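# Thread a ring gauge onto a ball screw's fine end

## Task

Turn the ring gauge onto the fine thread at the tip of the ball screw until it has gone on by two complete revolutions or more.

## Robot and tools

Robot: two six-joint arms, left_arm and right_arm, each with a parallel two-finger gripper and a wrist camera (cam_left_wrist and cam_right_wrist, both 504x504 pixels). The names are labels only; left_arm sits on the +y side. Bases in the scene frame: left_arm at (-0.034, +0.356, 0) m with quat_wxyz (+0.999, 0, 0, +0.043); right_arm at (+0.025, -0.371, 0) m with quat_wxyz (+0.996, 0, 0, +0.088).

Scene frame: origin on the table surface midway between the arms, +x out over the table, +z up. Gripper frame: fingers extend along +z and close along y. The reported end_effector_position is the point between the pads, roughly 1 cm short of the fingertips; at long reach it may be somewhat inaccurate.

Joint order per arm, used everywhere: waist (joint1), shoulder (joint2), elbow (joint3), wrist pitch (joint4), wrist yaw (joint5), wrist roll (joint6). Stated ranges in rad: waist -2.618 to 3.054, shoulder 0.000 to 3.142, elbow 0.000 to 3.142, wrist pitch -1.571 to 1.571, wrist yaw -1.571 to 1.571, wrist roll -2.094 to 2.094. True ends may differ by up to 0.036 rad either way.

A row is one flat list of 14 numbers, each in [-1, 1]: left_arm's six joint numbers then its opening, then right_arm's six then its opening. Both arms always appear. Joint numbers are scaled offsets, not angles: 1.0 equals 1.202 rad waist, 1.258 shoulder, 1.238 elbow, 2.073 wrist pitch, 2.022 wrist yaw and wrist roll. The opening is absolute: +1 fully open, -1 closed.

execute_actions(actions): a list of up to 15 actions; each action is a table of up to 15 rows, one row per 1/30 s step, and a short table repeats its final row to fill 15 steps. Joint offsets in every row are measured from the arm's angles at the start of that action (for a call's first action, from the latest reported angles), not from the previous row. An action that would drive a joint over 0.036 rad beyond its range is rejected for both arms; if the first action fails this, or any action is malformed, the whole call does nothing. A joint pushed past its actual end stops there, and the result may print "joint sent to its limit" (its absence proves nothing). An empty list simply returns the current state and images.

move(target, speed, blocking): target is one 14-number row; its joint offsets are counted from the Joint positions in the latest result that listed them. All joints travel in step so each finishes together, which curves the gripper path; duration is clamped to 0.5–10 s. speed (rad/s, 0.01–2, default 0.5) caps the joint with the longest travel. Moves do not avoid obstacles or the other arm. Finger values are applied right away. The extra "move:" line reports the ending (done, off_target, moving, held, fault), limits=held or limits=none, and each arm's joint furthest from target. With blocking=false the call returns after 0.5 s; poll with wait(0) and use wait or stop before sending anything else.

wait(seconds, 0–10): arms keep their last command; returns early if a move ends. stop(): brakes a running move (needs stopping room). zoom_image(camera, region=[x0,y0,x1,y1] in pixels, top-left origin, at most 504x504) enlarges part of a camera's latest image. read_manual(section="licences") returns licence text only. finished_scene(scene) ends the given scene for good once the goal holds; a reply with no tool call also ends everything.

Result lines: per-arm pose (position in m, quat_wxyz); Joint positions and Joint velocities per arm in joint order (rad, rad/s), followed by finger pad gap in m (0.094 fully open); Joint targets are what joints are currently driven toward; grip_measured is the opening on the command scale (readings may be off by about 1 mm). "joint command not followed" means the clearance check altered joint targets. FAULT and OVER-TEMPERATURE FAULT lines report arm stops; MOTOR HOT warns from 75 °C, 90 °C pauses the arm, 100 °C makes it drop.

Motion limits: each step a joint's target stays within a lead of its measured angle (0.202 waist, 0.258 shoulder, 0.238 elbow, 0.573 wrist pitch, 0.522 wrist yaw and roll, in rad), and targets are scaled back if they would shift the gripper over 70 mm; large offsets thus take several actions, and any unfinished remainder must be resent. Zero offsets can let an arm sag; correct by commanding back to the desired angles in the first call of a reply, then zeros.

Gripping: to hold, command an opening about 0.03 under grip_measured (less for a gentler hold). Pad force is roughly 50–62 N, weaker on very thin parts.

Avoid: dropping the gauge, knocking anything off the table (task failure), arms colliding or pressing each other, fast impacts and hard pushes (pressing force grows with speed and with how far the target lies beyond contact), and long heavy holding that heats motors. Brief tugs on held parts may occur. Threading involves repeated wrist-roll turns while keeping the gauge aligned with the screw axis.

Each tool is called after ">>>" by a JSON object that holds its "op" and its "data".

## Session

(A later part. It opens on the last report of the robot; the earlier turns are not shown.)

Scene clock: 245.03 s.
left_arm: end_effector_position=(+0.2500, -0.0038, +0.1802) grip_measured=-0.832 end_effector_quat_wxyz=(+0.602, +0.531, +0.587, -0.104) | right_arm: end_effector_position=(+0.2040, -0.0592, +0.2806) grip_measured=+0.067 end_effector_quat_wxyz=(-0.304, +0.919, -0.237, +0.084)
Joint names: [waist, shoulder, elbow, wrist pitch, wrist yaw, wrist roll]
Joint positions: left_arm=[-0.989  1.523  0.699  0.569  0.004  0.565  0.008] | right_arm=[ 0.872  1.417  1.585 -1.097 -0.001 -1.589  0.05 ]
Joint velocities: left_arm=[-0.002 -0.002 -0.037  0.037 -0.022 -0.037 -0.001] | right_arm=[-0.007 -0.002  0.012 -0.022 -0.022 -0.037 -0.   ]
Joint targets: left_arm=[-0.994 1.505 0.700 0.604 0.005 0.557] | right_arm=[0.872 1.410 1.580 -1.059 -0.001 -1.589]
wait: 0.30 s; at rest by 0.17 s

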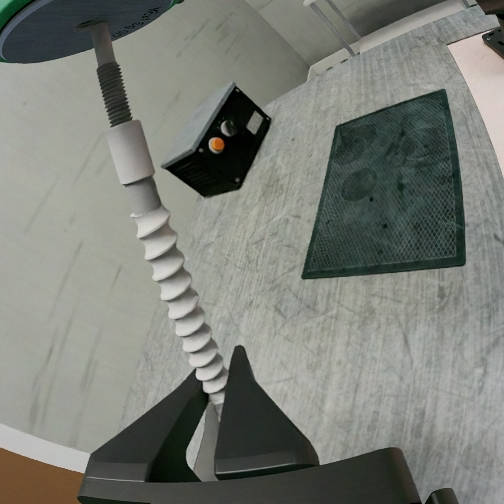

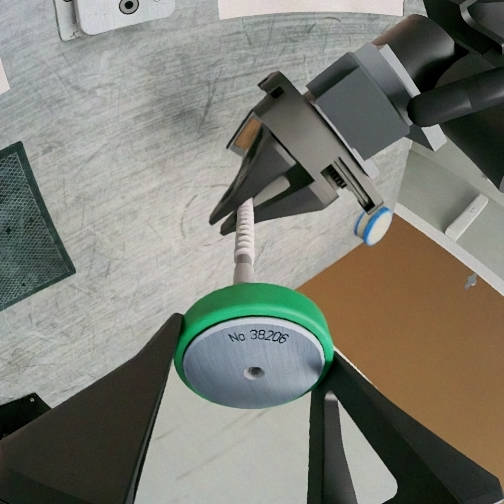

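>>> {"op": "execute_actions", "data": {"actions": [[[-0.004,-0.015,0,0.017,0,-0.004,-0.865, 0,-0.006,0.024,0.015,0,0,0.025],[-0.004,-0.015,0,0.017,0,-0.004,-0.865, 0,-0.006,0.024,0.012,0,0,0.025],[-0.004,-0.015,0,0.017,0,-0.004,-0.865, -0.004,-0.006,0.024,0.009,0,0,0.025],[-0.004,-0.015,0,0.017,0,-0.004,-0.865, -0.007,-0.006,0.024,0.006,0,0,0.025],[-0.004,-0.015,0,0.017,0,-0.004,-0.865, -0.009,-0.006,0.024,0.004,0,0,0.025],[-0.004,-0.015,0,0.017,0,-0.004,-0.865, -0.011,-0.006,0.024,0.002,0,0,0.025],[-0.004,-0.015,0,0.017,0,-0.004,-0.865, -0.011,-0.006,0.024,0,0,0,0.025],[-0.004,-0.015,0,0.017,0,-0.004,-0.865, -0.011,-0.006,0.024,-0.001,0,0,0.025]]]}}

>>> {"op": "wait", "data": {"seconds": 0.2}}

>>> {"op": "zoom_image", "data": {"camera": "cam_left_wrist", "region": [40,0,160,120]}}

Scene clock: 255.00 s.
left_arm: end_effector_position=(+0.2501, -0.0038, +0.1802) grip_measured=-0.832 end_effector_quat_wxyz=(+0.602, +0.531, +0.587, -0.104) | right_arm: end_effector_position=(+0.2047, -0.0599, +0.2803) grip_measured=+0.067 end_effector_quat_wxyz=(-0.303, +0.919, -0.238, +0.084)
Joint names: [waist, shoulder, elbow, wrist pitch, wrist yaw, wrist roll]
Joint positions: left_arm=[-0.989  1.523  0.699  0.569  0.004  0.565  0.008] | right_arm=[ 0.87   1.417  1.585 -1.099 -0.001 -1.589  0.05 ]
Joint velocities: left_arm=[ 0.002 -0.027 -0.002 -0.022 -0.022  0.081 -0.001] | right_arm=[-0.002  0.007  0.012  0.051  0.007 -0.022  0.002]
Joint targets: left_arm=[-0.994 1.505 0.699 0.604 0.004 0.557] | right_arm=[0.859 1.410 1.615 -1.099 -0.001 -1.589]

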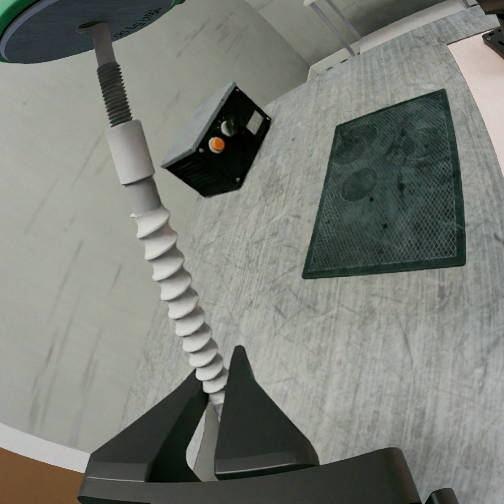

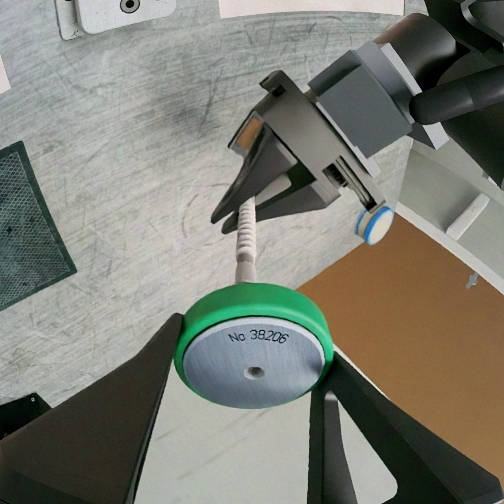

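Scene clock: 255.20 s.
left_arm: end_effector_position=(+0.2501, -0.0038, +0.1802) grip_measured=-0.832 end_effector_quat_wxyz=(+0.602, +0.531, +0.587, -0.104) | right_arm: end_effector_position=(+0.2047, -0.0599, +0.2803) grip_measured=+0.067 end_effector_quat_wxyz=(-0.303, +0.919, -0.238, +0.084)
Joint names: [waist, shoulder, elbow, wrist pitch, wrist yaw, wrist roll]
Joint positions: left_arm=[-0.989  1.523  0.699  0.569  0.004  0.565  0.008] | right_arm=[ 0.87   1.417  1.585 -1.099 -0.001 -1.589  0.05 ]
Joint velocities: left_arm=[-0.017 -0.002 -0.007  0.022  0.051 -0.081 -0.001] | right_arm=[ 0.002  0.012 -0.007  0.051  0.007  0.007  0.   ]
Joint targets: left_arm=[-0.994 1.505 0.699 0.604 0.004 0.557] | right_arm=[0.859 1.410 1.615 -1.099 -0.001 -1.589]
wait: 0.20 s; at rest by 0.17 s

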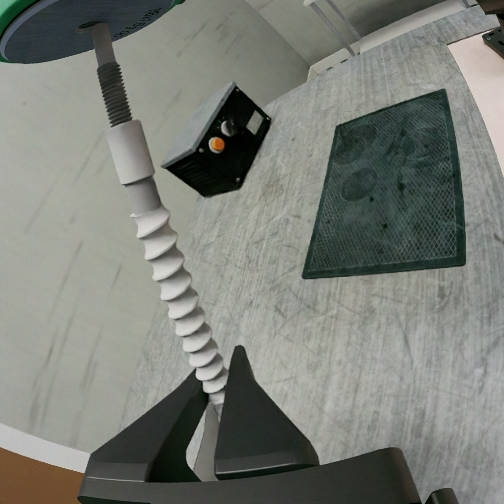

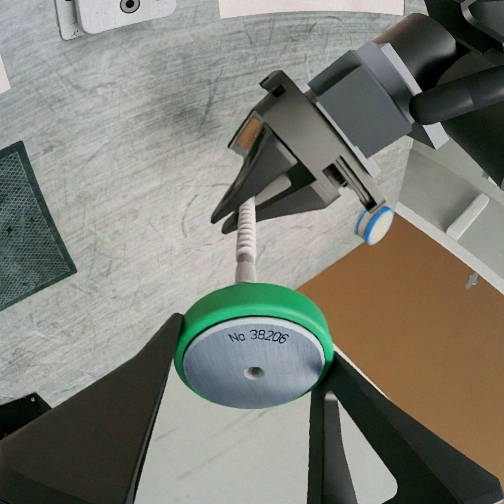

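Region (40, 0, 160, 120) of cam_left_wrist's 504x504 image, scaled by 4.200, with more detail than that image has.

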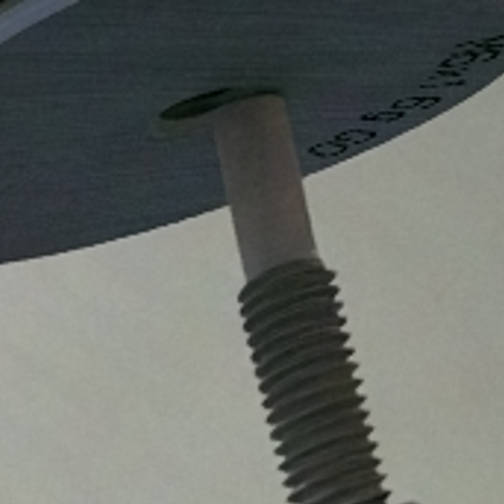

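>>> {"op": "execute_actions", "data": {"actions": [[[-0.004,-0.015,0,0.017,0,-0.004,-0.865, -0.008,-0.006,0.015,-0.001,0,0,0.025],[-0.004,-0.015,0,0.017,0,-0.004,-0.865, -0.008,-0.006,0.015,-0.002,0,0,0.025],[-0.004,-0.015,0,0.017,0,-0.004,-0.865, -0.008,-0.006,0.015,-0.003,0,0,0.025],[-0.004,-0.015,0,0.017,0,-0.004,-0.865, -0.008,-0.006,0.015,-0.004,0,0,0.025]]]}}

>>> {"op": "zoom_image", "data": {"camera": "cam_left_wrist", "region": [40,0,160,120]}}

Scene clock: 260.87 s.
left_arm: end_effector_position=(+0.2501, -0.0038, +0.1802) grip_measured=-0.832 end_effector_quat_wxyz=(+0.602, +0.531, +0.587, -0.104) | right_arm: end_effector_position=(+0.2040, -0.0612, +0.2793) grip_measured=+0.067 end_effector_quat_wxyz=(-0.300, +0.920, -0.239, +0.083)
Joint names: [waist, shoulder, elbow, wrist pitch, wrist yaw, wrist roll]
Joint positions: left_arm=[-0.989  1.523  0.699  0.569  0.004  0.565  0.008] | right_arm=[ 0.87   1.417  1.585 -1.106 -0.001 -1.589  0.05 ]
Joint velocities: left_arm=[ 0.012 -0.007  0.007 -0.095 -0.007  0.007 -0.   ] | right_arm=[ 0.007  0.002 -0.002  0.007 -0.007 -0.022 -0.   ]
Joint targets: left_arm=[-0.994 1.505 0.699 0.604 0.004 0.557] | right_arm=[0.860 1.410 1.604 -1.107 -0.001 -1.589]

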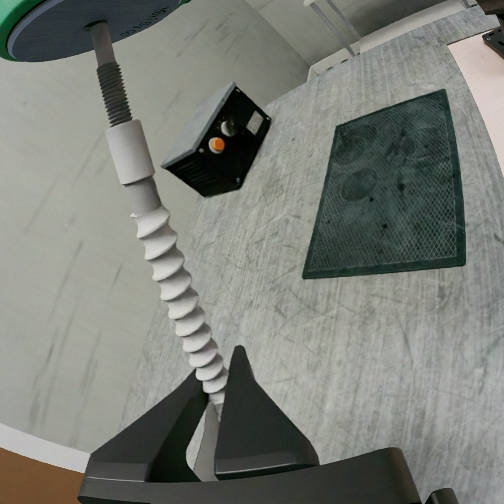

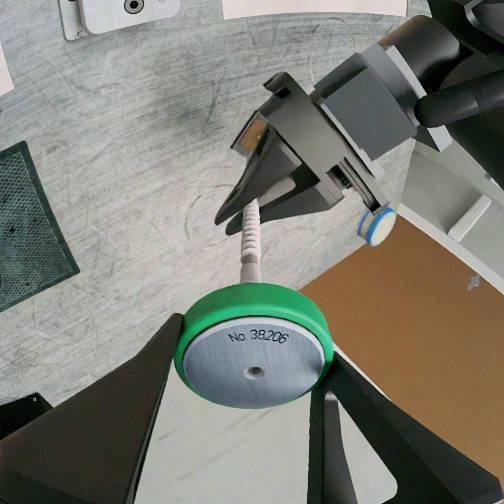

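Region (40, 0, 160, 120) of cam_left_wrist's 504x504 image, scaled by 4.200, with more detail than that image has.

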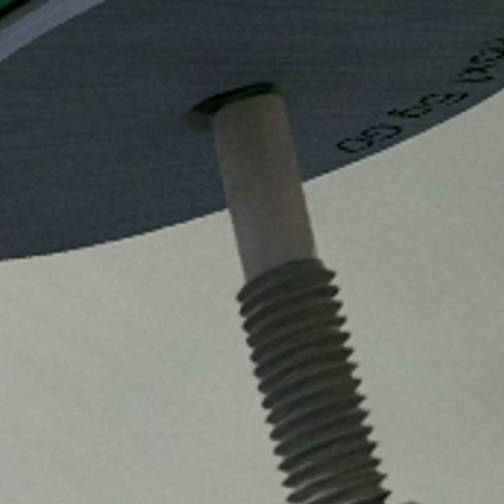

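>>> {"op": "execute_actions", "data": {"actions": [[[-0.004,-0.015,0,0.017,0,-0.004,-0.865, -0.006,-0.006,0.005,0.008,0,0,0.025],[-0.004,-0.015,0,0.017,0,-0.004,-0.865, -0.006,-0.006,0,0.008,0,0,0.025],[-0.004,-0.015,0,0.017,0,-0.004,-0.865, -0.006,-0.006,-0.002,0.008,0,0,0.025],[-0.004,-0.015,0,0.017,0,-0.004,-0.865, -0.006,-0.006,-0.004,0.008,0,0,0.025],[-0.004,-0.015,0,0.017,0,-0.004,-0.865, -0.006,-0.005,-0.005,0.008,0,0,0.025],[-0.004,-0.015,0,0.017,0,-0.004,-0.865, -0.006,-0.004,-0.005,0.008,0,0,0.025],[-0.004,-0.015,0,0.017,0,-0.004,-0.865, -0.006,-0.003,-0.005,0.008,0,0,0.025],[-0.004,-0.015,0,0.017,0,-0.004,-0.865, -0.006,-0.002,-0.005,0.008,0,0,0.025],[-0.004,-0.015,0,0.017,0,-0.004,-0.865, -0.006,-0.001,-0.005,0.008,0,0,0.025],[-0.004,-0.015,0,0.017,0,-0.004,-0.865, -0.006,0,-0.005,0.008,0,0,0.025],[-0.004,-0.015,0,0.017,0,-0.004,-0.865, -0.006,0.001,-0.005,0.008,0,0,0.025],[-0.004,-0.015,0,0.017,0,-0.004,-0.865, -0.006,0.002,-0.005,0.008,0,0,0.025]]]}}

>>> {"op": "wait", "data": {"seconds": 0.3}}

>>> {"op": "zoom_image", "data": {"camera": "cam_left_wrist", "region": [40,0,160,120]}}

Scene clock: 266.83 s.
left_arm: end_effector_position=(+0.2501, -0.0038, +0.1804) grip_measured=-0.832 end_effector_quat_wxyz=(+0.602, +0.530, +0.587, -0.104) | right_arm: end_effector_position=(+0.2036, -0.0619, +0.2786) grip_measured=+0.067 end_effector_quat_wxyz=(-0.298, +0.921, -0.239, +0.083)
Joint names: [waist, shoulder, elbow, wrist pitch, wrist yaw, wrist roll]
Joint positions: left_arm=[-0.989  1.523  0.699  0.57   0.004  0.565  0.008] | right_arm=[ 0.87   1.417  1.585 -1.11  -0.001 -1.589  0.05 ]
Joint velocities: left_arm=[-0.007 -0.012  0.002 -0.051 -0.022 -0.066  0.   ] | right_arm=[-0.002 -0.002 -0.027 -0.037 -0.051  0.037 -0.001]
Joint targets: left_arm=[-0.994 1.505 0.699 0.604 0.004 0.557] | right_arm=[0.862 1.420 1.579 -1.089 -0.001 -1.589]

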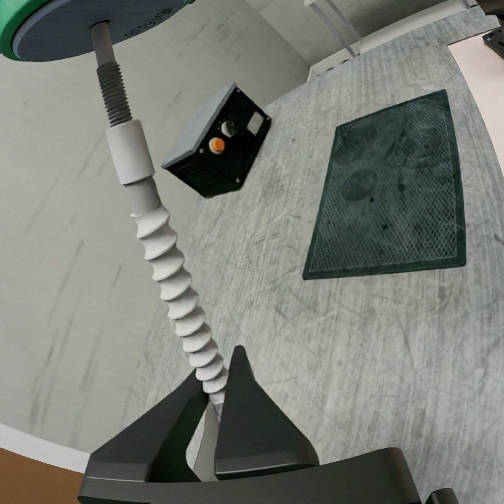

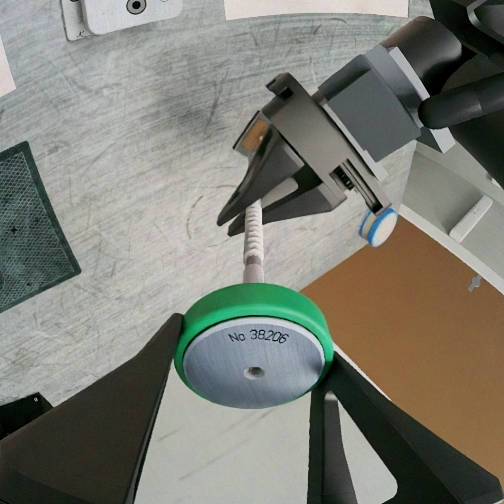

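Scene clock: 267.13 s.
left_arm: end_effector_position=(+0.2501, -0.0038, +0.1804) grip_measured=-0.832 end_effector_quat_wxyz=(+0.602, +0.530, +0.587, -0.104) | right_arm: end_effector_position=(+0.2036, -0.0619, +0.2786) grip_measured=+0.067 end_effector_quat_wxyz=(-0.298, +0.921, -0.239, +0.083)
Joint names: [waist, shoulder, elbow, wrist pitch, wrist yaw, wrist roll]
Joint positions: left_arm=[-0.989  1.523  0.699  0.57   0.004  0.565  0.008] | right_arm=[ 0.87   1.417  1.585 -1.11  -0.001 -1.589  0.05 ]
Joint velocities: left_arm=[-0.002  0.002 -0.017  0.022  0.051 -0.007 -0.   ] | right_arm=[-0.022 -0.027 -0.012  0.007  0.081 -0.051 -0.   ]
Joint targets: left_arm=[-0.994 1.505 0.699 0.604 0.004 0.557] | right_arm=[0.862 1.420 1.579 -1.089 -0.001 -1.589]
wait: 0.30 s; at rest by 0.17 s

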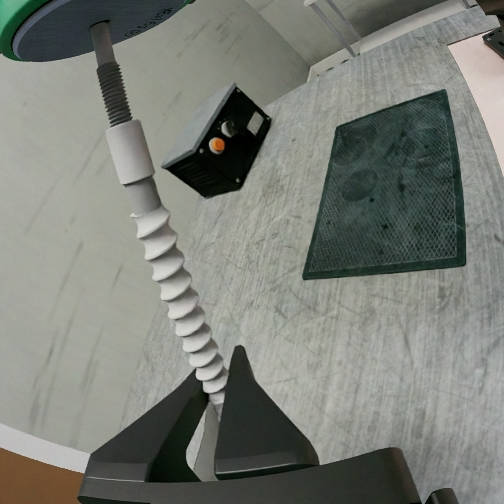

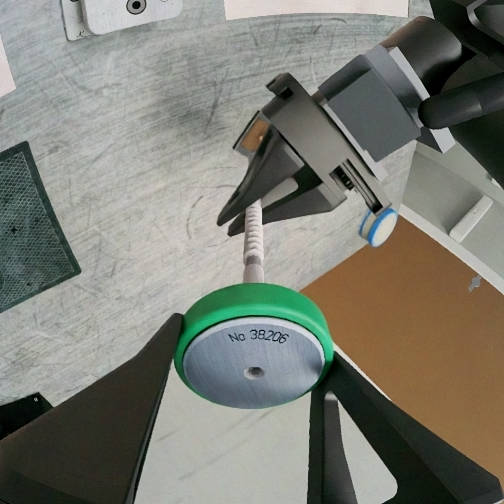

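Region (40, 0, 160, 120) of cam_left_wrist's 504x504 image, scaled by 4.200, with more detail than that image has.

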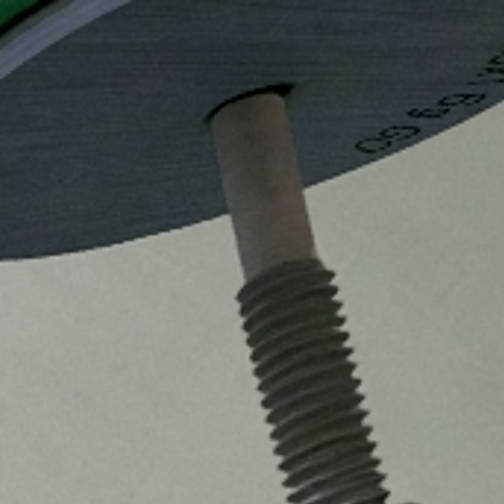

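>>> {"op": "execute_actions", "data": {"actions": [[[-0.004,-0.015,0,0.017,0,-0.004,-0.865, -0.009,0.002,-0.005,0.011,0,0,0.025],[-0.004,-0.015,0,0.017,0,-0.004,-0.865, -0.011,0.002,-0.005,0.011,0,0,0.025],[-0.004,-0.015,0,0.017,0,-0.004,-0.865, -0.012,0.002,-0.005,0.011,0,0,0.025],[-0.004,-0.015,0,0.017,0,-0.004,-0.865, -0.012,0.003,-0.005,0.011,0,0,0.025],[-0.004,-0.015,0,0.017,0,-0.004,-0.865, -0.012,0.004,-0.005,0.011,0,0,0.025],[-0.004,-0.015,0,0.017,0,-0.004,-0.865, -0.012,0.005,-0.005,0.011,0,0,0.025],[-0.004,-0.015,0,0.017,0,-0.004,-0.865, -0.012,0.006,-0.005,0.011,0,0,0.025],[-0.004,-0.015,0,0.017,0,-0.004,-0.865, -0.012,0.007,-0.005,0.011,0,0,0.025]]]}}

>>> {"op": "wait", "data": {"seconds": 0.2}}

>>> {"op": "zoom_image", "data": {"camera": "cam_left_wrist", "region": [40,0,160,120]}}

Scene clock: 272.17 s.
left_arm: end_effector_position=(+0.2501, -0.0038, +0.1804) grip_measured=-0.832 end_effector_quat_wxyz=(+0.602, +0.530, +0.587, -0.104) | right_arm: end_effector_position=(+0.2047, -0.0626, +0.2786) grip_measured=+0.067 end_effector_quat_wxyz=(-0.298, +0.920, -0.241, +0.083)
Joint names: [waist, shoulder, elbow, wrist pitch, wrist yaw, wrist roll]
Joint positions: left_arm=[-0.989  1.523  0.699  0.57   0.004  0.565  0.008] | right_arm=[ 0.866  1.417  1.585 -1.11  -0.001 -1.589  0.05 ]
Joint velocities: left_arm=[-0.002  0.002  0.022  0.051  0.007 -0.022  0.001] | right_arm=[ 0.007 -0.007 -0.017 -0.007 -0.066 -0.037  0.   ]
Joint targets: left_arm=[-0.994 1.505 0.699 0.605 0.004 0.557] | right_arm=[0.855 1.426 1.579 -1.087 -0.001 -1.589]

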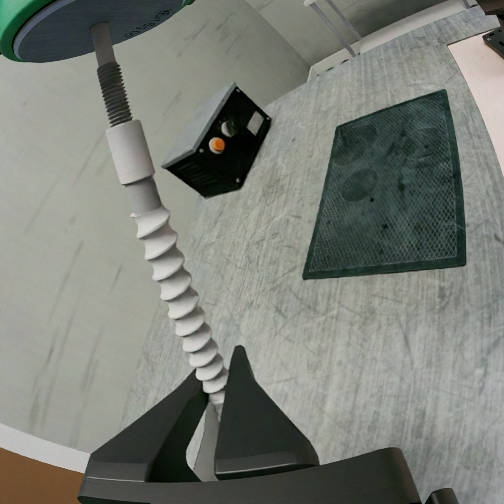

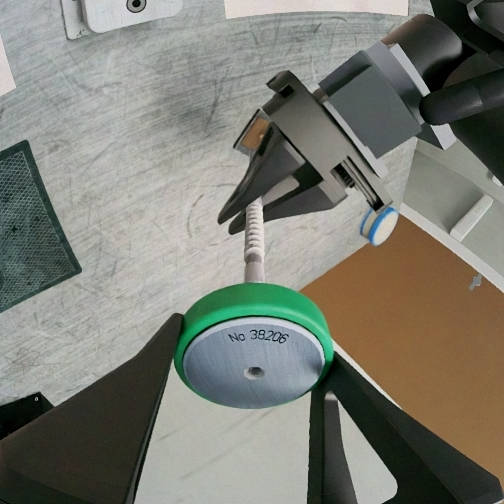

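Scene clock: 272.37 s.
left_arm: end_effector_position=(+0.2501, -0.0038, +0.1804) grip_measured=-0.832 end_effector_quat_wxyz=(+0.602, +0.530, +0.587, -0.104) | right_arm: end_effector_position=(+0.2047, -0.0626, +0.2786) grip_measured=+0.067 end_effector_quat_wxyz=(-0.298, +0.920, -0.241, +0.083)
Joint names: [waist, shoulder, elbow, wrist pitch, wrist yaw, wrist roll]
Joint positions: left_arm=[-0.989  1.523  0.699  0.57   0.004  0.565  0.008] | right_arm=[ 0.866  1.417  1.585 -1.11  -0.001 -1.589  0.05 ]
Joint velocities: left_arm=[-0.002 -0.012 -0.012 -0.007  0.007 -0.037 -0.   ] | right_arm=[-0.017 -0.007 -0.007 -0.022  0.007  0.022  0.   ]
Joint targets: left_arm=[-0.994 1.505 0.699 0.605 0.004 0.557] | right_arm=[0.855 1.426 1.579 -1.087 -0.001 -1.589]
wait: 0.20 s; at rest by 0.17 s

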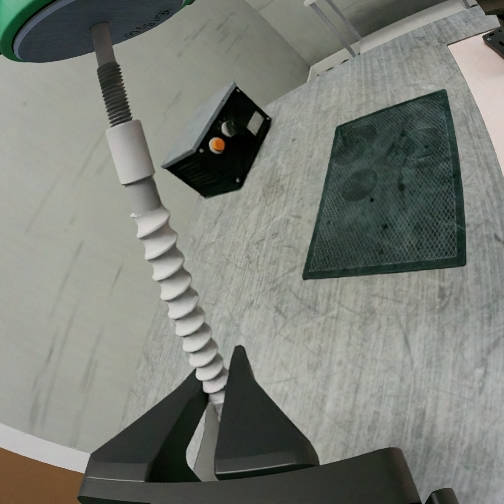

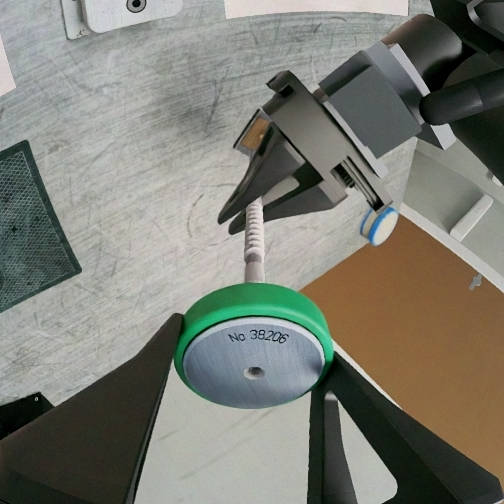

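Region (40, 0, 160, 120) of cam_left_wrist's 504x504 image, scaled by 4.200, with more detail than that image has.

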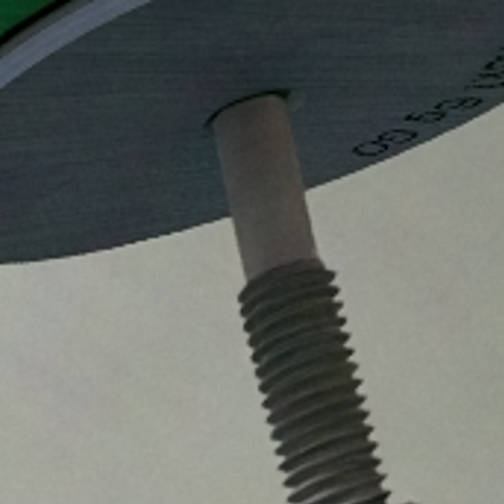

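>>> {"op": "execute_actions", "data": {"actions": [[[-0.004,-0.015,0,0.017,0,-0.004,-0.865, -0.003,0.008,-0.003,0.012,0,0,0.025],[-0.004,-0.015,0,0.017,0,-0.004,-0.865, -0.003,0.009,-0.003,0.012,0,0,0.025],[-0.004,-0.015,0,0.017,0,-0.004,-0.865, -0.003,0.010,-0.003,0.012,0,0,0.025],[-0.004,-0.015,0,0.017,0,-0.004,-0.865, -0.003,0.011,-0.003,0.012,0,0,0.025]]]}}

>>> {"op": "zoom_image", "data": {"camera": "cam_left_wrist", "region": [40,0,160,120]}}

Scene clock: 275.47 s.
left_arm: end_effector_position=(+0.2503, -0.0036, +0.1803) grip_measured=-0.832 end_effector_quat_wxyz=(+0.602, +0.530, +0.588, -0.103) | right_arm: end_effector_position=(+0.2060, -0.0603, +0.2750) grip_measured=+0.067 end_effector_quat_wxyz=(-0.294, +0.921, -0.241, +0.082)
Joint names: [waist, shoulder, elbow, wrist pitch, wrist yaw, wrist roll]
Joint positions: left_arm=[-0.989  1.523  0.699  0.569  0.002  0.565  0.008] | right_arm=[ 0.866  1.43   1.585 -1.107 -0.001 -1.589  0.05 ]
Joint velocities: left_arm=[-0.012  0.002 -0.027 -0.081 -0.051 -0.007  0.001] | right_arm=[ 0.017 -0.017  0.012  0.037 -0.007 -0.007  0.   ]
Joint targets: left_arm=[-0.994 1.505 0.699 0.605 0.003 0.557] | right_arm=[0.862 1.431 1.582 -1.085 -0.001 -1.589]

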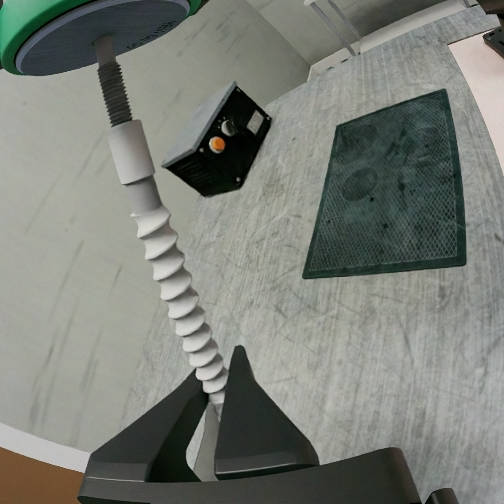

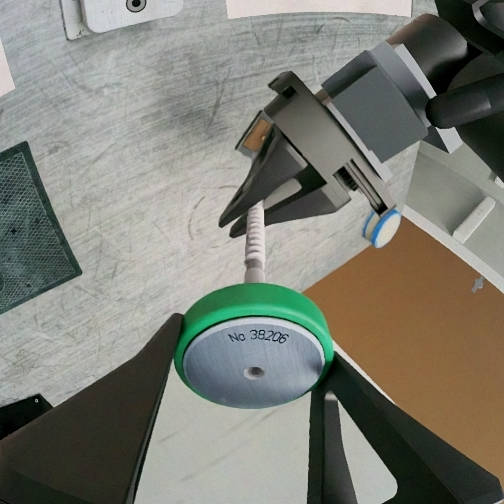

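Region (40, 0, 160, 120) of cam_left_wrist's 504x504 image, scaled by 4.200, with more detail than that image has.

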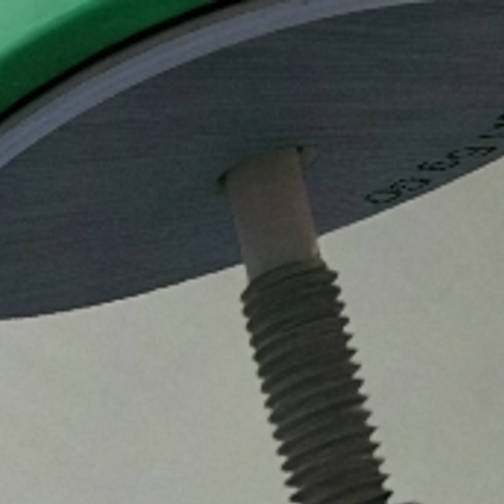

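>>> {"op": "execute_actions", "data": {"actions": [[[-0.004,-0.015,0,0.017,0,-0.004,-0.865, -0.002,-0.005,-0.005,0.016,0,-0.015,0.025],[-0.004,-0.015,0,0.017,0,-0.004,-0.865, -0.002,-0.005,-0.007,0.018,0,-0.03,0.025],[-0.004,-0.015,0,0.017,0,-0.004,-0.865, -0.002,-0.005,-0.009,0.02,0,-0.045,0.025],[-0.004,-0.015,0,0.017,0,-0.004,-0.865, -0.002,-0.005,-0.011,0.021,0,-0.06,0.025],[-0.004,-0.015,0,0.017,0,-0.004,-0.865, -0.002,-0.005,-0.012,0.022,0,-0.075,0.025],[-0.004,-0.015,0,0.017,0,-0.004,-0.865, -0.002,-0.005,-0.014,0.023,0,-0.09,0.025],[-0.004,-0.015,0,0.017,0,-0.004,-0.865, -0.002,-0.005,-0.015,0.024,0,-0.105,0.025],[-0.004,-0.015,0,0.017,0,-0.004,-0.865, -0.002,-0.005,-0.017,0.025,0,-0.12,0.025],[-0.004,-0.015,0,0.017,0,-0.004,-0.865, -0.002,-0.005,-0.018,0.026,0,-0.135,0.025],[-0.004,-0.015,0,0.017,0,-0.004,-0.865, -0.002,-0.005,-0.02,0.027,0,-0.15,0.025],[-0.004,-0.015,0,0.017,0,-0.004,-0.865, -0.002,-0.005,-0.021,0.028,0,-0.165,0.025],[-0.004,-0.015,0,0.017,0,-0.004,-0.865, -0.002,-0.005,-0.023,0.029,0,-0.18,0.025],[-0.004,-0.015,0,0.017,0,-0.004,-0.865, -0.002,-0.005,-0.024,0.030,0,-0.195,0.025],[-0.004,-0.015,0,0.017,0,-0.004,-0.865, -0.002,-0.005,-0.025,0.031,0,-0.21,0.025],[-0.004,-0.015,0,0.017,0,-0.004,-0.865, -0.002,-0.005,-0.026,0.032,0,-0.23,0.025]]]}}

>>> {"op": "wait", "data": {"seconds": 0.4}}

>>> {"op": "zoom_image", "data": {"camera": "cam_left_wrist", "region": [0,0,220,160]}}

Scene clock: 284.43 s.
left_arm: end_effector_position=(+0.2509, -0.0030, +0.1798) grip_measured=-0.832 end_effector_quat_wxyz=(+0.602, +0.529, +0.589, -0.101) | right_arm: end_effector_position=(+0.2076, -0.0573, +0.2709) grip_measured=+0.067 end_effector_quat_wxyz=(-0.280, +0.947, -0.087, +0.130)
Joint names: [waist, shoulder, elbow, wrist pitch, wrist yaw, wrist roll]
Joint positions: left_arm=[-0.989  1.523  0.699  0.567 -0.003  0.565  0.008] | right_arm=[ 0.866  1.43   1.564 -1.078 -0.002 -1.916  0.05 ]
Joint velocities: left_arm=[-0.002  0.022 -0.012  0.007 -0.051  0.051 -0.001] | right_arm=[-0.007 -0.017 -0.056 -0.051  0.022 -0.93  -0.001]
Joint targets: left_arm=[-0.994 1.505 0.699 0.604 0.002 0.557] | right_arm=[0.863 1.423 1.553 -1.040 -0.001 -2.054]

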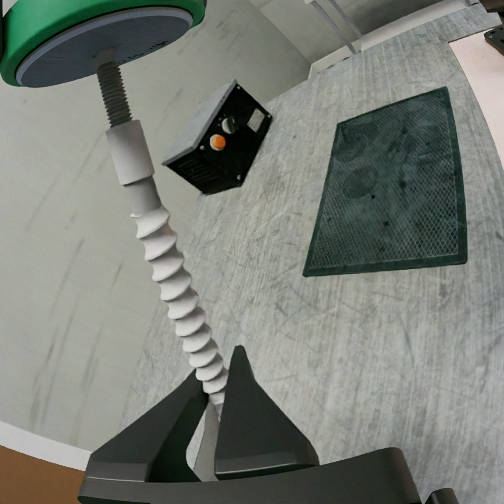

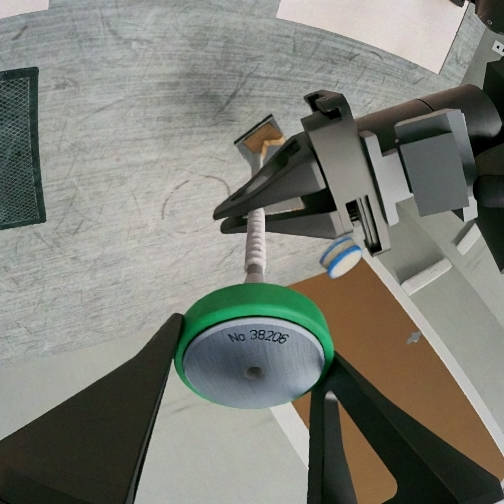

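Scene clock: 284.83 s.
left_arm: end_effector_position=(+0.2507, -0.0024, +0.1784) grip_measured=-0.832 end_effector_quat_wxyz=(+0.601, +0.530, +0.590, -0.101) | right_arm: end_effector_position=(+0.2078, -0.0569, +0.2700) grip_measured=+0.067 end_effector_quat_wxyz=(-0.271, +0.951, -0.031, +0.146)
Joint names: [waist, shoulder, elbow, wrist pitch, wrist yaw, wrist roll]
Joint positions: left_arm=[-0.989  1.523  0.696  0.567 -0.004  0.564  0.008] | right_arm=[ 0.866  1.43   1.56  -1.074 -0.002 -2.035  0.05 ]
Joint velocities: left_arm=[-0.017 -0.002 -0.017 -0.051 -0.051 -0.022 -0.   ] | right_arm=[-0.022 -0.007 -0.022 -0.022 -0.051 -0.007 -0.001]
Joint targets: left_arm=[-0.994 1.505 0.699 0.604 0.002 0.557] | right_arm=[0.863 1.423 1.553 -1.040 -0.001 -2.054]
wait: 0.40 s; no rest

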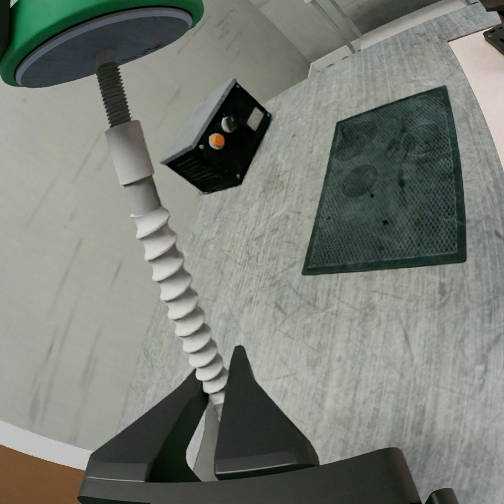

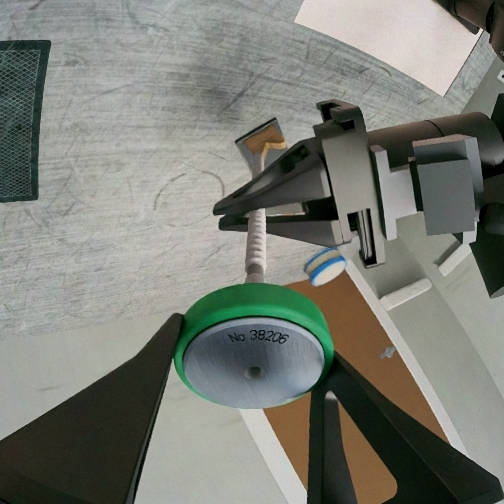

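Region (0, 0, 220, 160) of cam_left_wrist's 504x504 image, scaled by 2.291, with more detail than that image has; it fills the top 367 rows of this view, and the rest is white.

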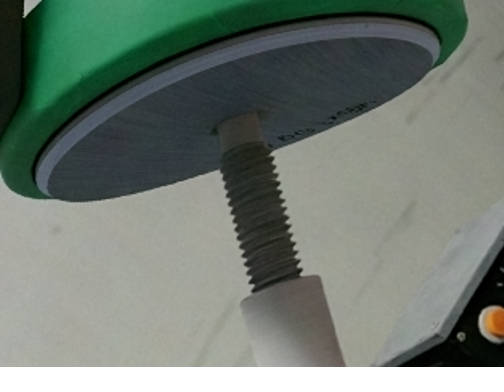

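>>> {"op": "execute_actions", "data": {"actions": [[[-0.004,-0.015,0.015,0.017,0.002,-0.002,-0.865, 0,-0.008,0.008,0.012,0,0,0.3]]]}}

>>> {"op": "zoom_image", "data": {"camera": "cam_left_wrist", "region": [0,0,220,160]}}

>>> {"op": "zoom_image", "data": {"camera": "cam_right_wrist", "region": [150,170,370,410]}}

Scene clock: 292.90 s.
left_arm: end_effector_position=(+0.2503, -0.0019, +0.1762) grip_measured=-0.832 end_effector_quat_wxyz=(+0.597, +0.532, +0.592, -0.100) | right_arm: end_effector_position=(+0.2087, -0.0555, +0.2713) grip_measured=+0.299 end_effector_quat_wxyz=(-0.274, +0.950, -0.027, +0.150)
Joint names: [waist, shoulder, elbow, wrist pitch, wrist yaw, wrist roll]
Joint positions: left_arm=[-0.989  1.523  0.696  0.557 -0.005  0.565  0.008] | right_arm=[ 0.866  1.43   1.56  -1.066 -0.001 -2.044  0.061]
Joint velocities: left_arm=[ 0.002  0.017  0.002  0.007  0.037 -0.081  0.   ] | right_arm=[ 0.012  0.002 -0.007  0.037 -0.007 -0.037  0.   ]
Joint targets: left_arm=[-0.994 1.505 0.715 0.602 -0.000 0.560] | right_arm=[0.866 1.420 1.570 -1.049 -0.002 -2.036]

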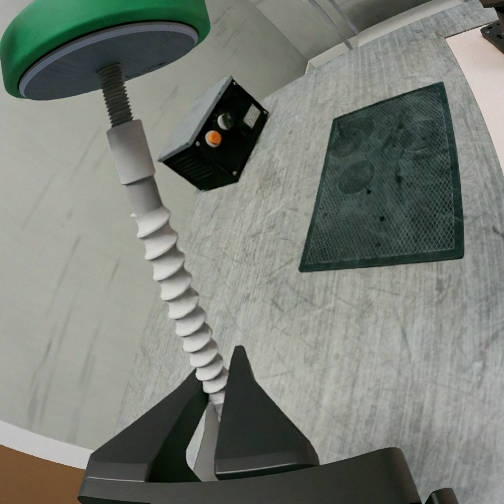

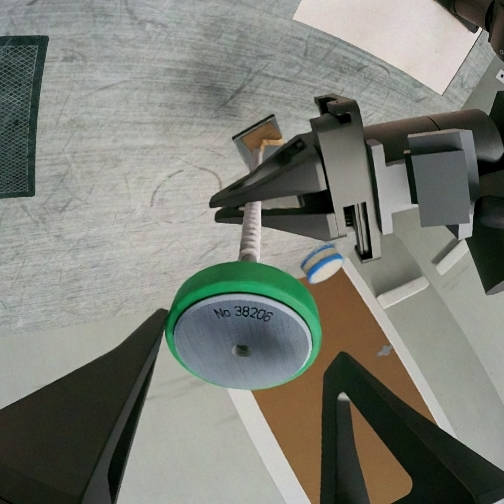

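Region (0, 0, 220, 160) of cam_left_wrist's 504x504 image, scaled by 2.291, with more detail than that image has; it fills the top 367 rows of this view, and the rest is white.

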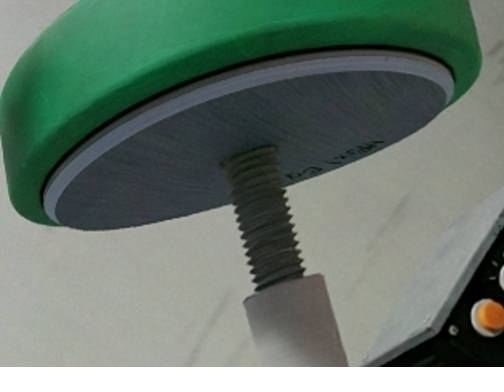

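Region (150, 170, 370, 410) of cam_right_wrist's 504x504 image, scaled by 2.100, with more detail than that image has; it fills the left 462 columns of this view, and the rest is white.

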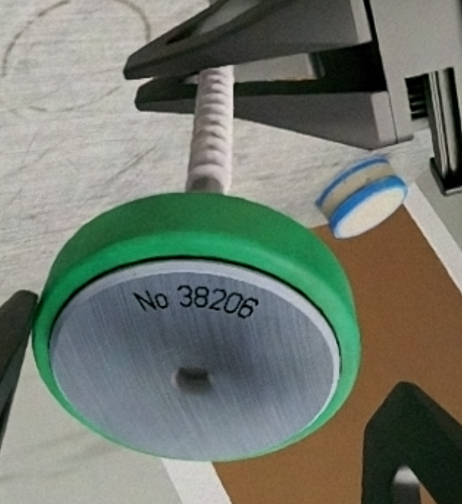

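>>> {"op": "execute_actions", "data": {"actions": [[[-0.004,-0.015,0.015,0.022,0.002,-0.002,-0.865, 0,-0.015,0,0.01,0,0,0.6],[-0.004,-0.015,0.015,0.022,0.002,-0.002,-0.865, 0,-0.02,0,0.012,0,0,0.6],[-0.004,-0.015,0.015,0.022,0.002,-0.002,-0.865, 0.004,-0.024,-0.006,0.015,0,0,0.6],[-0.004,-0.015,0.015,0.022,0.002,-0.002,-0.865, 0.006,-0.027,-0.012,0.018,0,0,0.6],[-0.004,-0.015,0.015,0.022,0.002,-0.002,-0.865, 0.008,-0.03,-0.018,0.021,0,0,0.6],[-0.004,-0.015,0.015,0.022,0.002,-0.002,-0.865, 0.009,-0.033,-0.024,0.024,0,0,0.6],[-0.004,-0.015,0.015,0.022,0.002,-0.002,-0.865, 0.010,-0.036,-0.03,0.027,0,0,0.6],[-0.004,-0.015,0.015,0.022,0.002,-0.002,-0.865, 0.011,-0.039,-0.036,0.03,0,0,0.6],[-0.004,-0.015,0.015,0.022,0.002,-0.002,-0.865, 0.012,-0.042,-0.042,0.033,0,0,0.6],[-0.004,-0.015,0.015,0.022,0.002,-0.002,-0.865, 0.013,-0.045,-0.048,0.036,0,0,0.6],[-0.004,-0.015,0.015,0.022,0.002,-0.002,-0.865, 0.014,-0.048,-0.054,0.039,0,0,0.6],[-0.004,-0.015,0.015,0.022,0.002,-0.002,-0.865, 0.014,-0.051,-0.06,0.042,0,0,0.6],[-0.004,-0.015,0.015,0.022,0.002,-0.002,-0.865, 0.014,-0.054,-0.066,0.045,0,0,0.6],[-0.004,-0.015,0.015,0.022,0.002,-0.002,-0.865, 0.014,-0.057,-0.072,0.048,0,0,0.6],[-0.004,-0.015,0.015,0.022,0.002,-0.002,-0.865, 0.014,-0.059,-0.0775,0.05,0,0,0.6]]]}}

>>> {"op": "wait", "data": {"seconds": 0.4}}

>>> {"op": "zoom_image", "data": {"camera": "cam_right_wrist", "region": [150,170,370,410]}}

Scene clock: 304.07 s.
left_arm: end_effector_position=(+0.2501, -0.0017, +0.1752) grip_measured=-0.832 end_effector_quat_wxyz=(+0.596, +0.533, +0.592, -0.099) | right_arm: end_effector_position=(+0.2060, -0.0546, +0.2719) grip_measured=+0.598 end_effector_quat_wxyz=(-0.297, +0.941, -0.023, +0.161)
Joint names: [waist, shoulder, elbow, wrist pitch, wrist yaw, wrist roll]
Joint positions: left_arm=[-0.989  1.523  0.696  0.553 -0.005  0.568  0.008] | right_arm=[ 0.873  1.379  1.487 -0.989 -0.001 -2.044  0.075]
Joint velocities: left_arm=[-0.002  0.002 -0.002  0.051 -0.037 -0.095  0.   ] | right_arm=[ 0.002 -0.09  -0.227  0.125  0.007  0.022 -0.   ]
Joint targets: left_arm=[-0.994 1.505 0.715 0.603 -0.001 0.561] | right_arm=[0.882 1.355 1.464 -0.962 -0.001 -2.044]

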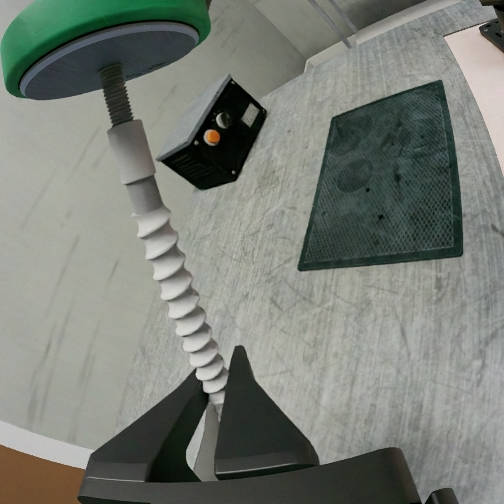

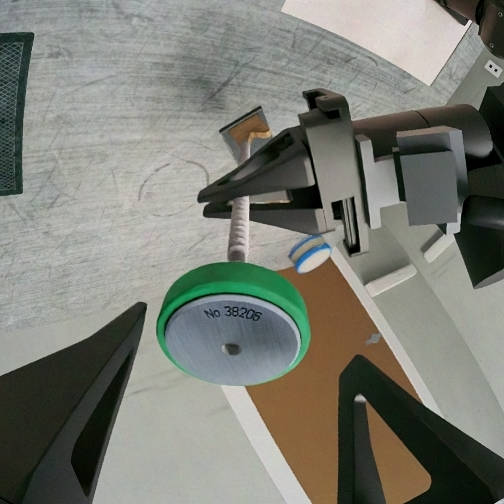

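Scene clock: 304.47 s.
left_arm: end_effector_position=(+0.2501, -0.0017, +0.1752) grip_measured=-0.832 end_effector_quat_wxyz=(+0.596, +0.533, +0.592, -0.099) | right_arm: end_effector_position=(+0.2071, -0.0528, +0.2710) grip_measured=+0.598 end_effector_quat_wxyz=(-0.302, +0.939, -0.023, +0.163)
Joint names: [waist, shoulder, elbow, wrist pitch, wrist yaw, wrist roll]
Joint positions: left_arm=[-0.989  1.523  0.696  0.553 -0.005  0.568  0.008] | right_arm=[ 0.873  1.376  1.474 -0.968 -0.001 -2.044  0.075]
Joint velocities: left_arm=[ 0.002  0.002  0.007 -0.037 -0.037 -0.081  0.001] | right_arm=[ 0.017  0.002  0.017  0.095  0.007 -0.007 -0.001]
Joint targets: left_arm=[-0.994 1.505 0.715 0.603 -0.001 0.561] | right_arm=[0.882 1.355 1.464 -0.962 -0.001 -2.044]
wait: 0.40 s; no rest

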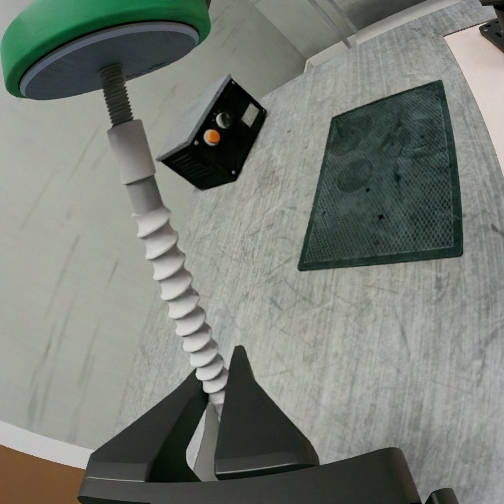

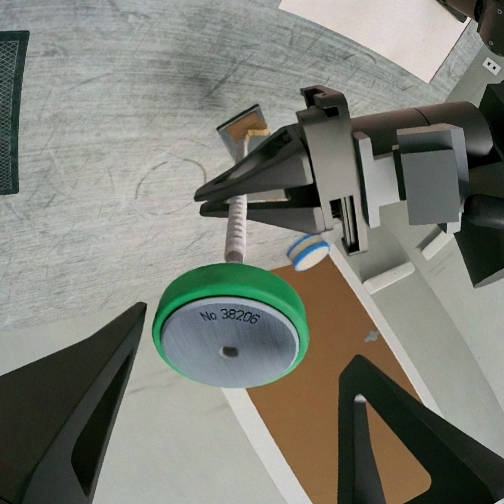

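Region (150, 170, 370, 410) of cam_right_wrist's 504x504 image, scaled by 2.100, with more detail than that image has; it fills the left 462 columns of this view, and the rest is white.

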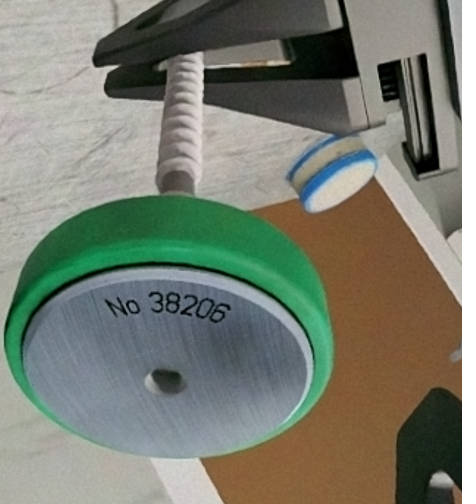

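>>> {"op": "execute_actions", "data": {"actions": []}}

Scene clock: 306.50 s.
left_arm: end_effector_position=(+0.2501, -0.0017, +0.1752) grip_measured=-0.832 end_effector_quat_wxyz=(+0.596, +0.533, +0.592, -0.099) | right_arm: end_effector_position=(+0.2072, -0.0525, +0.2713) grip_measured=+0.598 end_effector_quat_wxyz=(-0.302, +0.939, -0.023, +0.163)
Joint names: [waist, shoulder, elbow, wrist pitch, wrist yaw, wrist roll]
Joint positions: left_arm=[-0.989  1.523  0.696  0.553 -0.005  0.568  0.008] | right_arm=[ 0.873  1.376  1.474 -0.967 -0.001 -2.044  0.075]
Joint velocities: left_arm=[ 0.007  0.007  0.002 -0.022 -0.081 -0.051 -0.   ] | right_arm=[ 0.002 -0.012 -0.007  0.022 -0.081 -0.007  0.   ]
Joint targets: left_arm=[-0.994 1.505 0.715 0.603 -0.001 0.561] | right_arm=[0.882 1.355 1.464 -0.962 -0.001 -2.044]

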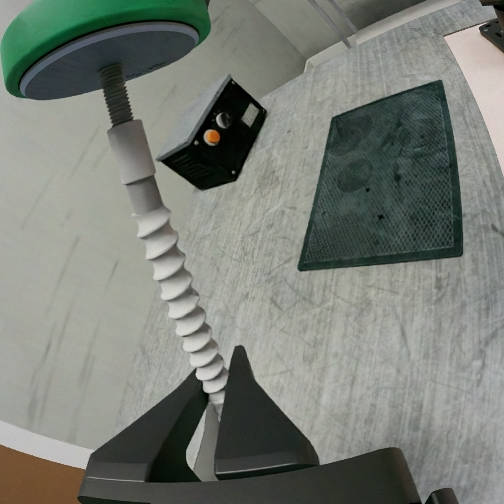

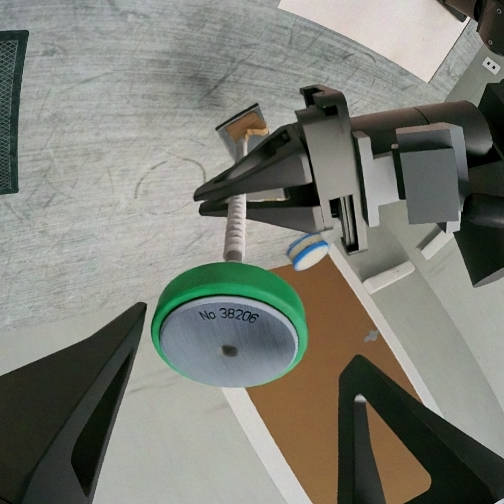

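>>> {"op": "execute_actions", "data": {"actions": [[[-0.004,-0.015,0.015,0.024,0.002,-0.003,-0.865, 0.004,-0.012,-0.012,0,0,0,0.6],[-0.004,-0.015,0.015,0.024,0.002,-0.003,-0.865, 0.004,-0.012,-0.016,0,0,0,0.6],[-0.004,-0.015,0.015,0.024,0.002,-0.003,-0.865, 0.004,-0.012,-0.02,0,0,0,0.6],[-0.004,-0.015,0.015,0.024,0.002,-0.003,-0.865, 0.004,-0.012,-0.024,0,0,0,0.6],[-0.004,-0.015,0.015,0.024,0.002,-0.003,-0.865, 0.004,-0.012,-0.028,0,0,0,0.6],[-0.004,-0.015,0.015,0.024,0.002,-0.003,-0.865, 0.004,-0.012,-0.033,0,0,0,0.6]]]}}

>>> {"op": "wait", "data": {"seconds": 0.2}}

>>> {"op": "zoom_image", "data": {"camera": "cam_right_wrist", "region": [150,170,370,410]}}

Scene clock: 312.30 s.
left_arm: end_effector_position=(+0.2501, -0.0017, +0.1752) grip_measured=-0.832 end_effector_quat_wxyz=(+0.596, +0.534, +0.592, -0.099) | right_arm: end_effector_position=(+0.2056, -0.0553, +0.2589) grip_measured=+0.598 end_effector_quat_wxyz=(-0.290, +0.944, -0.023, +0.157)
Joint names: [waist, shoulder, elbow, wrist pitch, wrist yaw, wrist roll]
Joint positions: left_arm=[-0.989  1.523  0.696  0.553 -0.005  0.568  0.008] | right_arm=[ 0.873  1.376  1.442 -0.965 -0.001 -2.044  0.075]
Joint velocities: left_arm=[-0.012  0.017 -0.017 -0.007 -0.022 -0.022 -0.001] | right_arm=[-0.007  0.002  0.002  0.007 -0.037  0.037 -0.001]
Joint targets: left_arm=[-0.994 1.505 0.715 0.603 -0.001 0.562] | right_arm=[0.878 1.361 1.433 -0.967 -0.001 -2.044]

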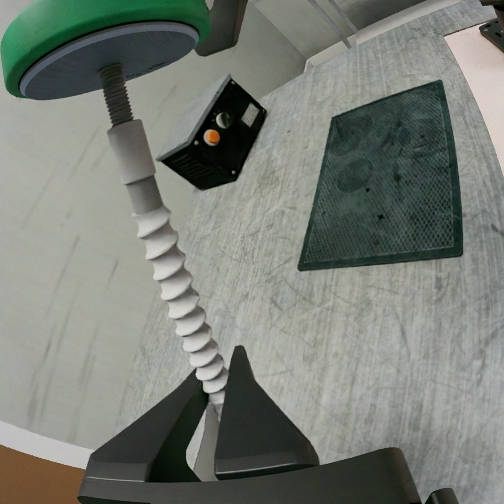

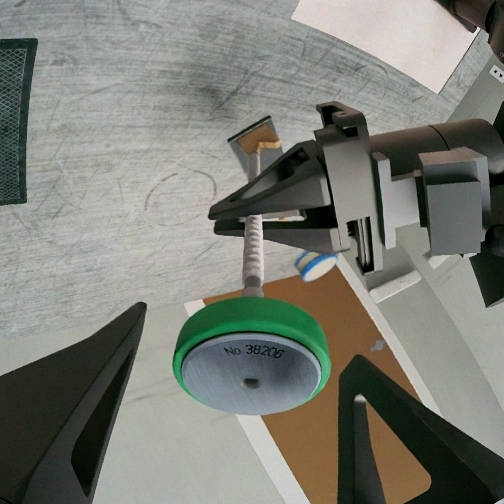

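Scene clock: 312.50 s.
left_arm: end_effector_position=(+0.2501, -0.0017, +0.1752) grip_measured=-0.832 end_effector_quat_wxyz=(+0.596, +0.534, +0.592, -0.099) | right_arm: end_effector_position=(+0.2056, -0.0553, +0.2589) grip_measured=+0.598 end_effector_quat_wxyz=(-0.290, +0.944, -0.023, +0.157)
Joint names: [waist, shoulder, elbow, wrist pitch, wrist yaw, wrist roll]
Joint positions: left_arm=[-0.989  1.523  0.696  0.553 -0.005  0.568  0.008] | right_arm=[ 0.873  1.376  1.442 -0.965 -0.001 -2.044  0.075]
Joint velocities: left_arm=[ 0.007 -0.007 -0.017 -0.022 -0.037  0.066  0.001] | right_arm=[-0.007  0.022  0.007  0.007  0.007 -0.066  0.   ]
Joint targets: left_arm=[-0.994 1.505 0.715 0.603 -0.001 0.562] | right_arm=[0.878 1.361 1.433 -0.967 -0.001 -2.044]
wait: 0.20 s; at rest by 0.17 s

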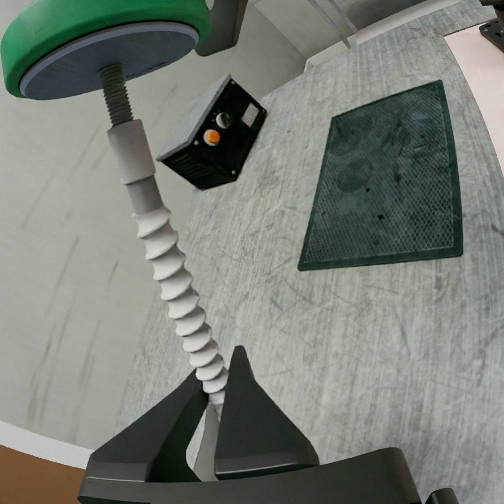

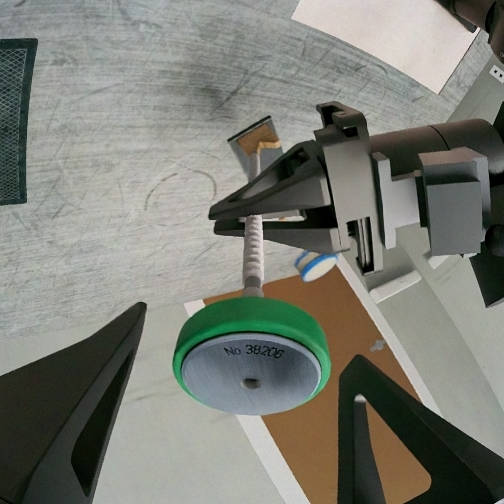

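Region (150, 170, 370, 410) of cam_right_wrist's 504x504 image, scaled by 2.100, with more detail than that image has; it fills the left 462 columns of this view, and the rest is white.

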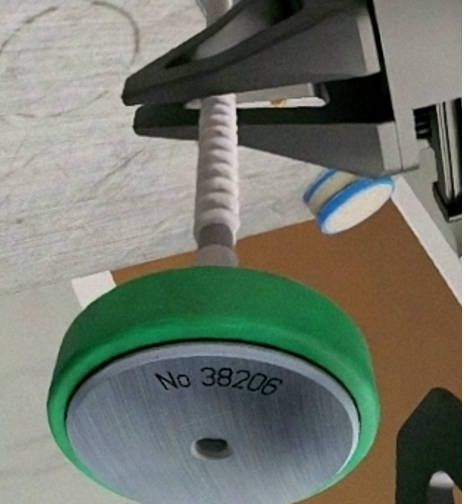

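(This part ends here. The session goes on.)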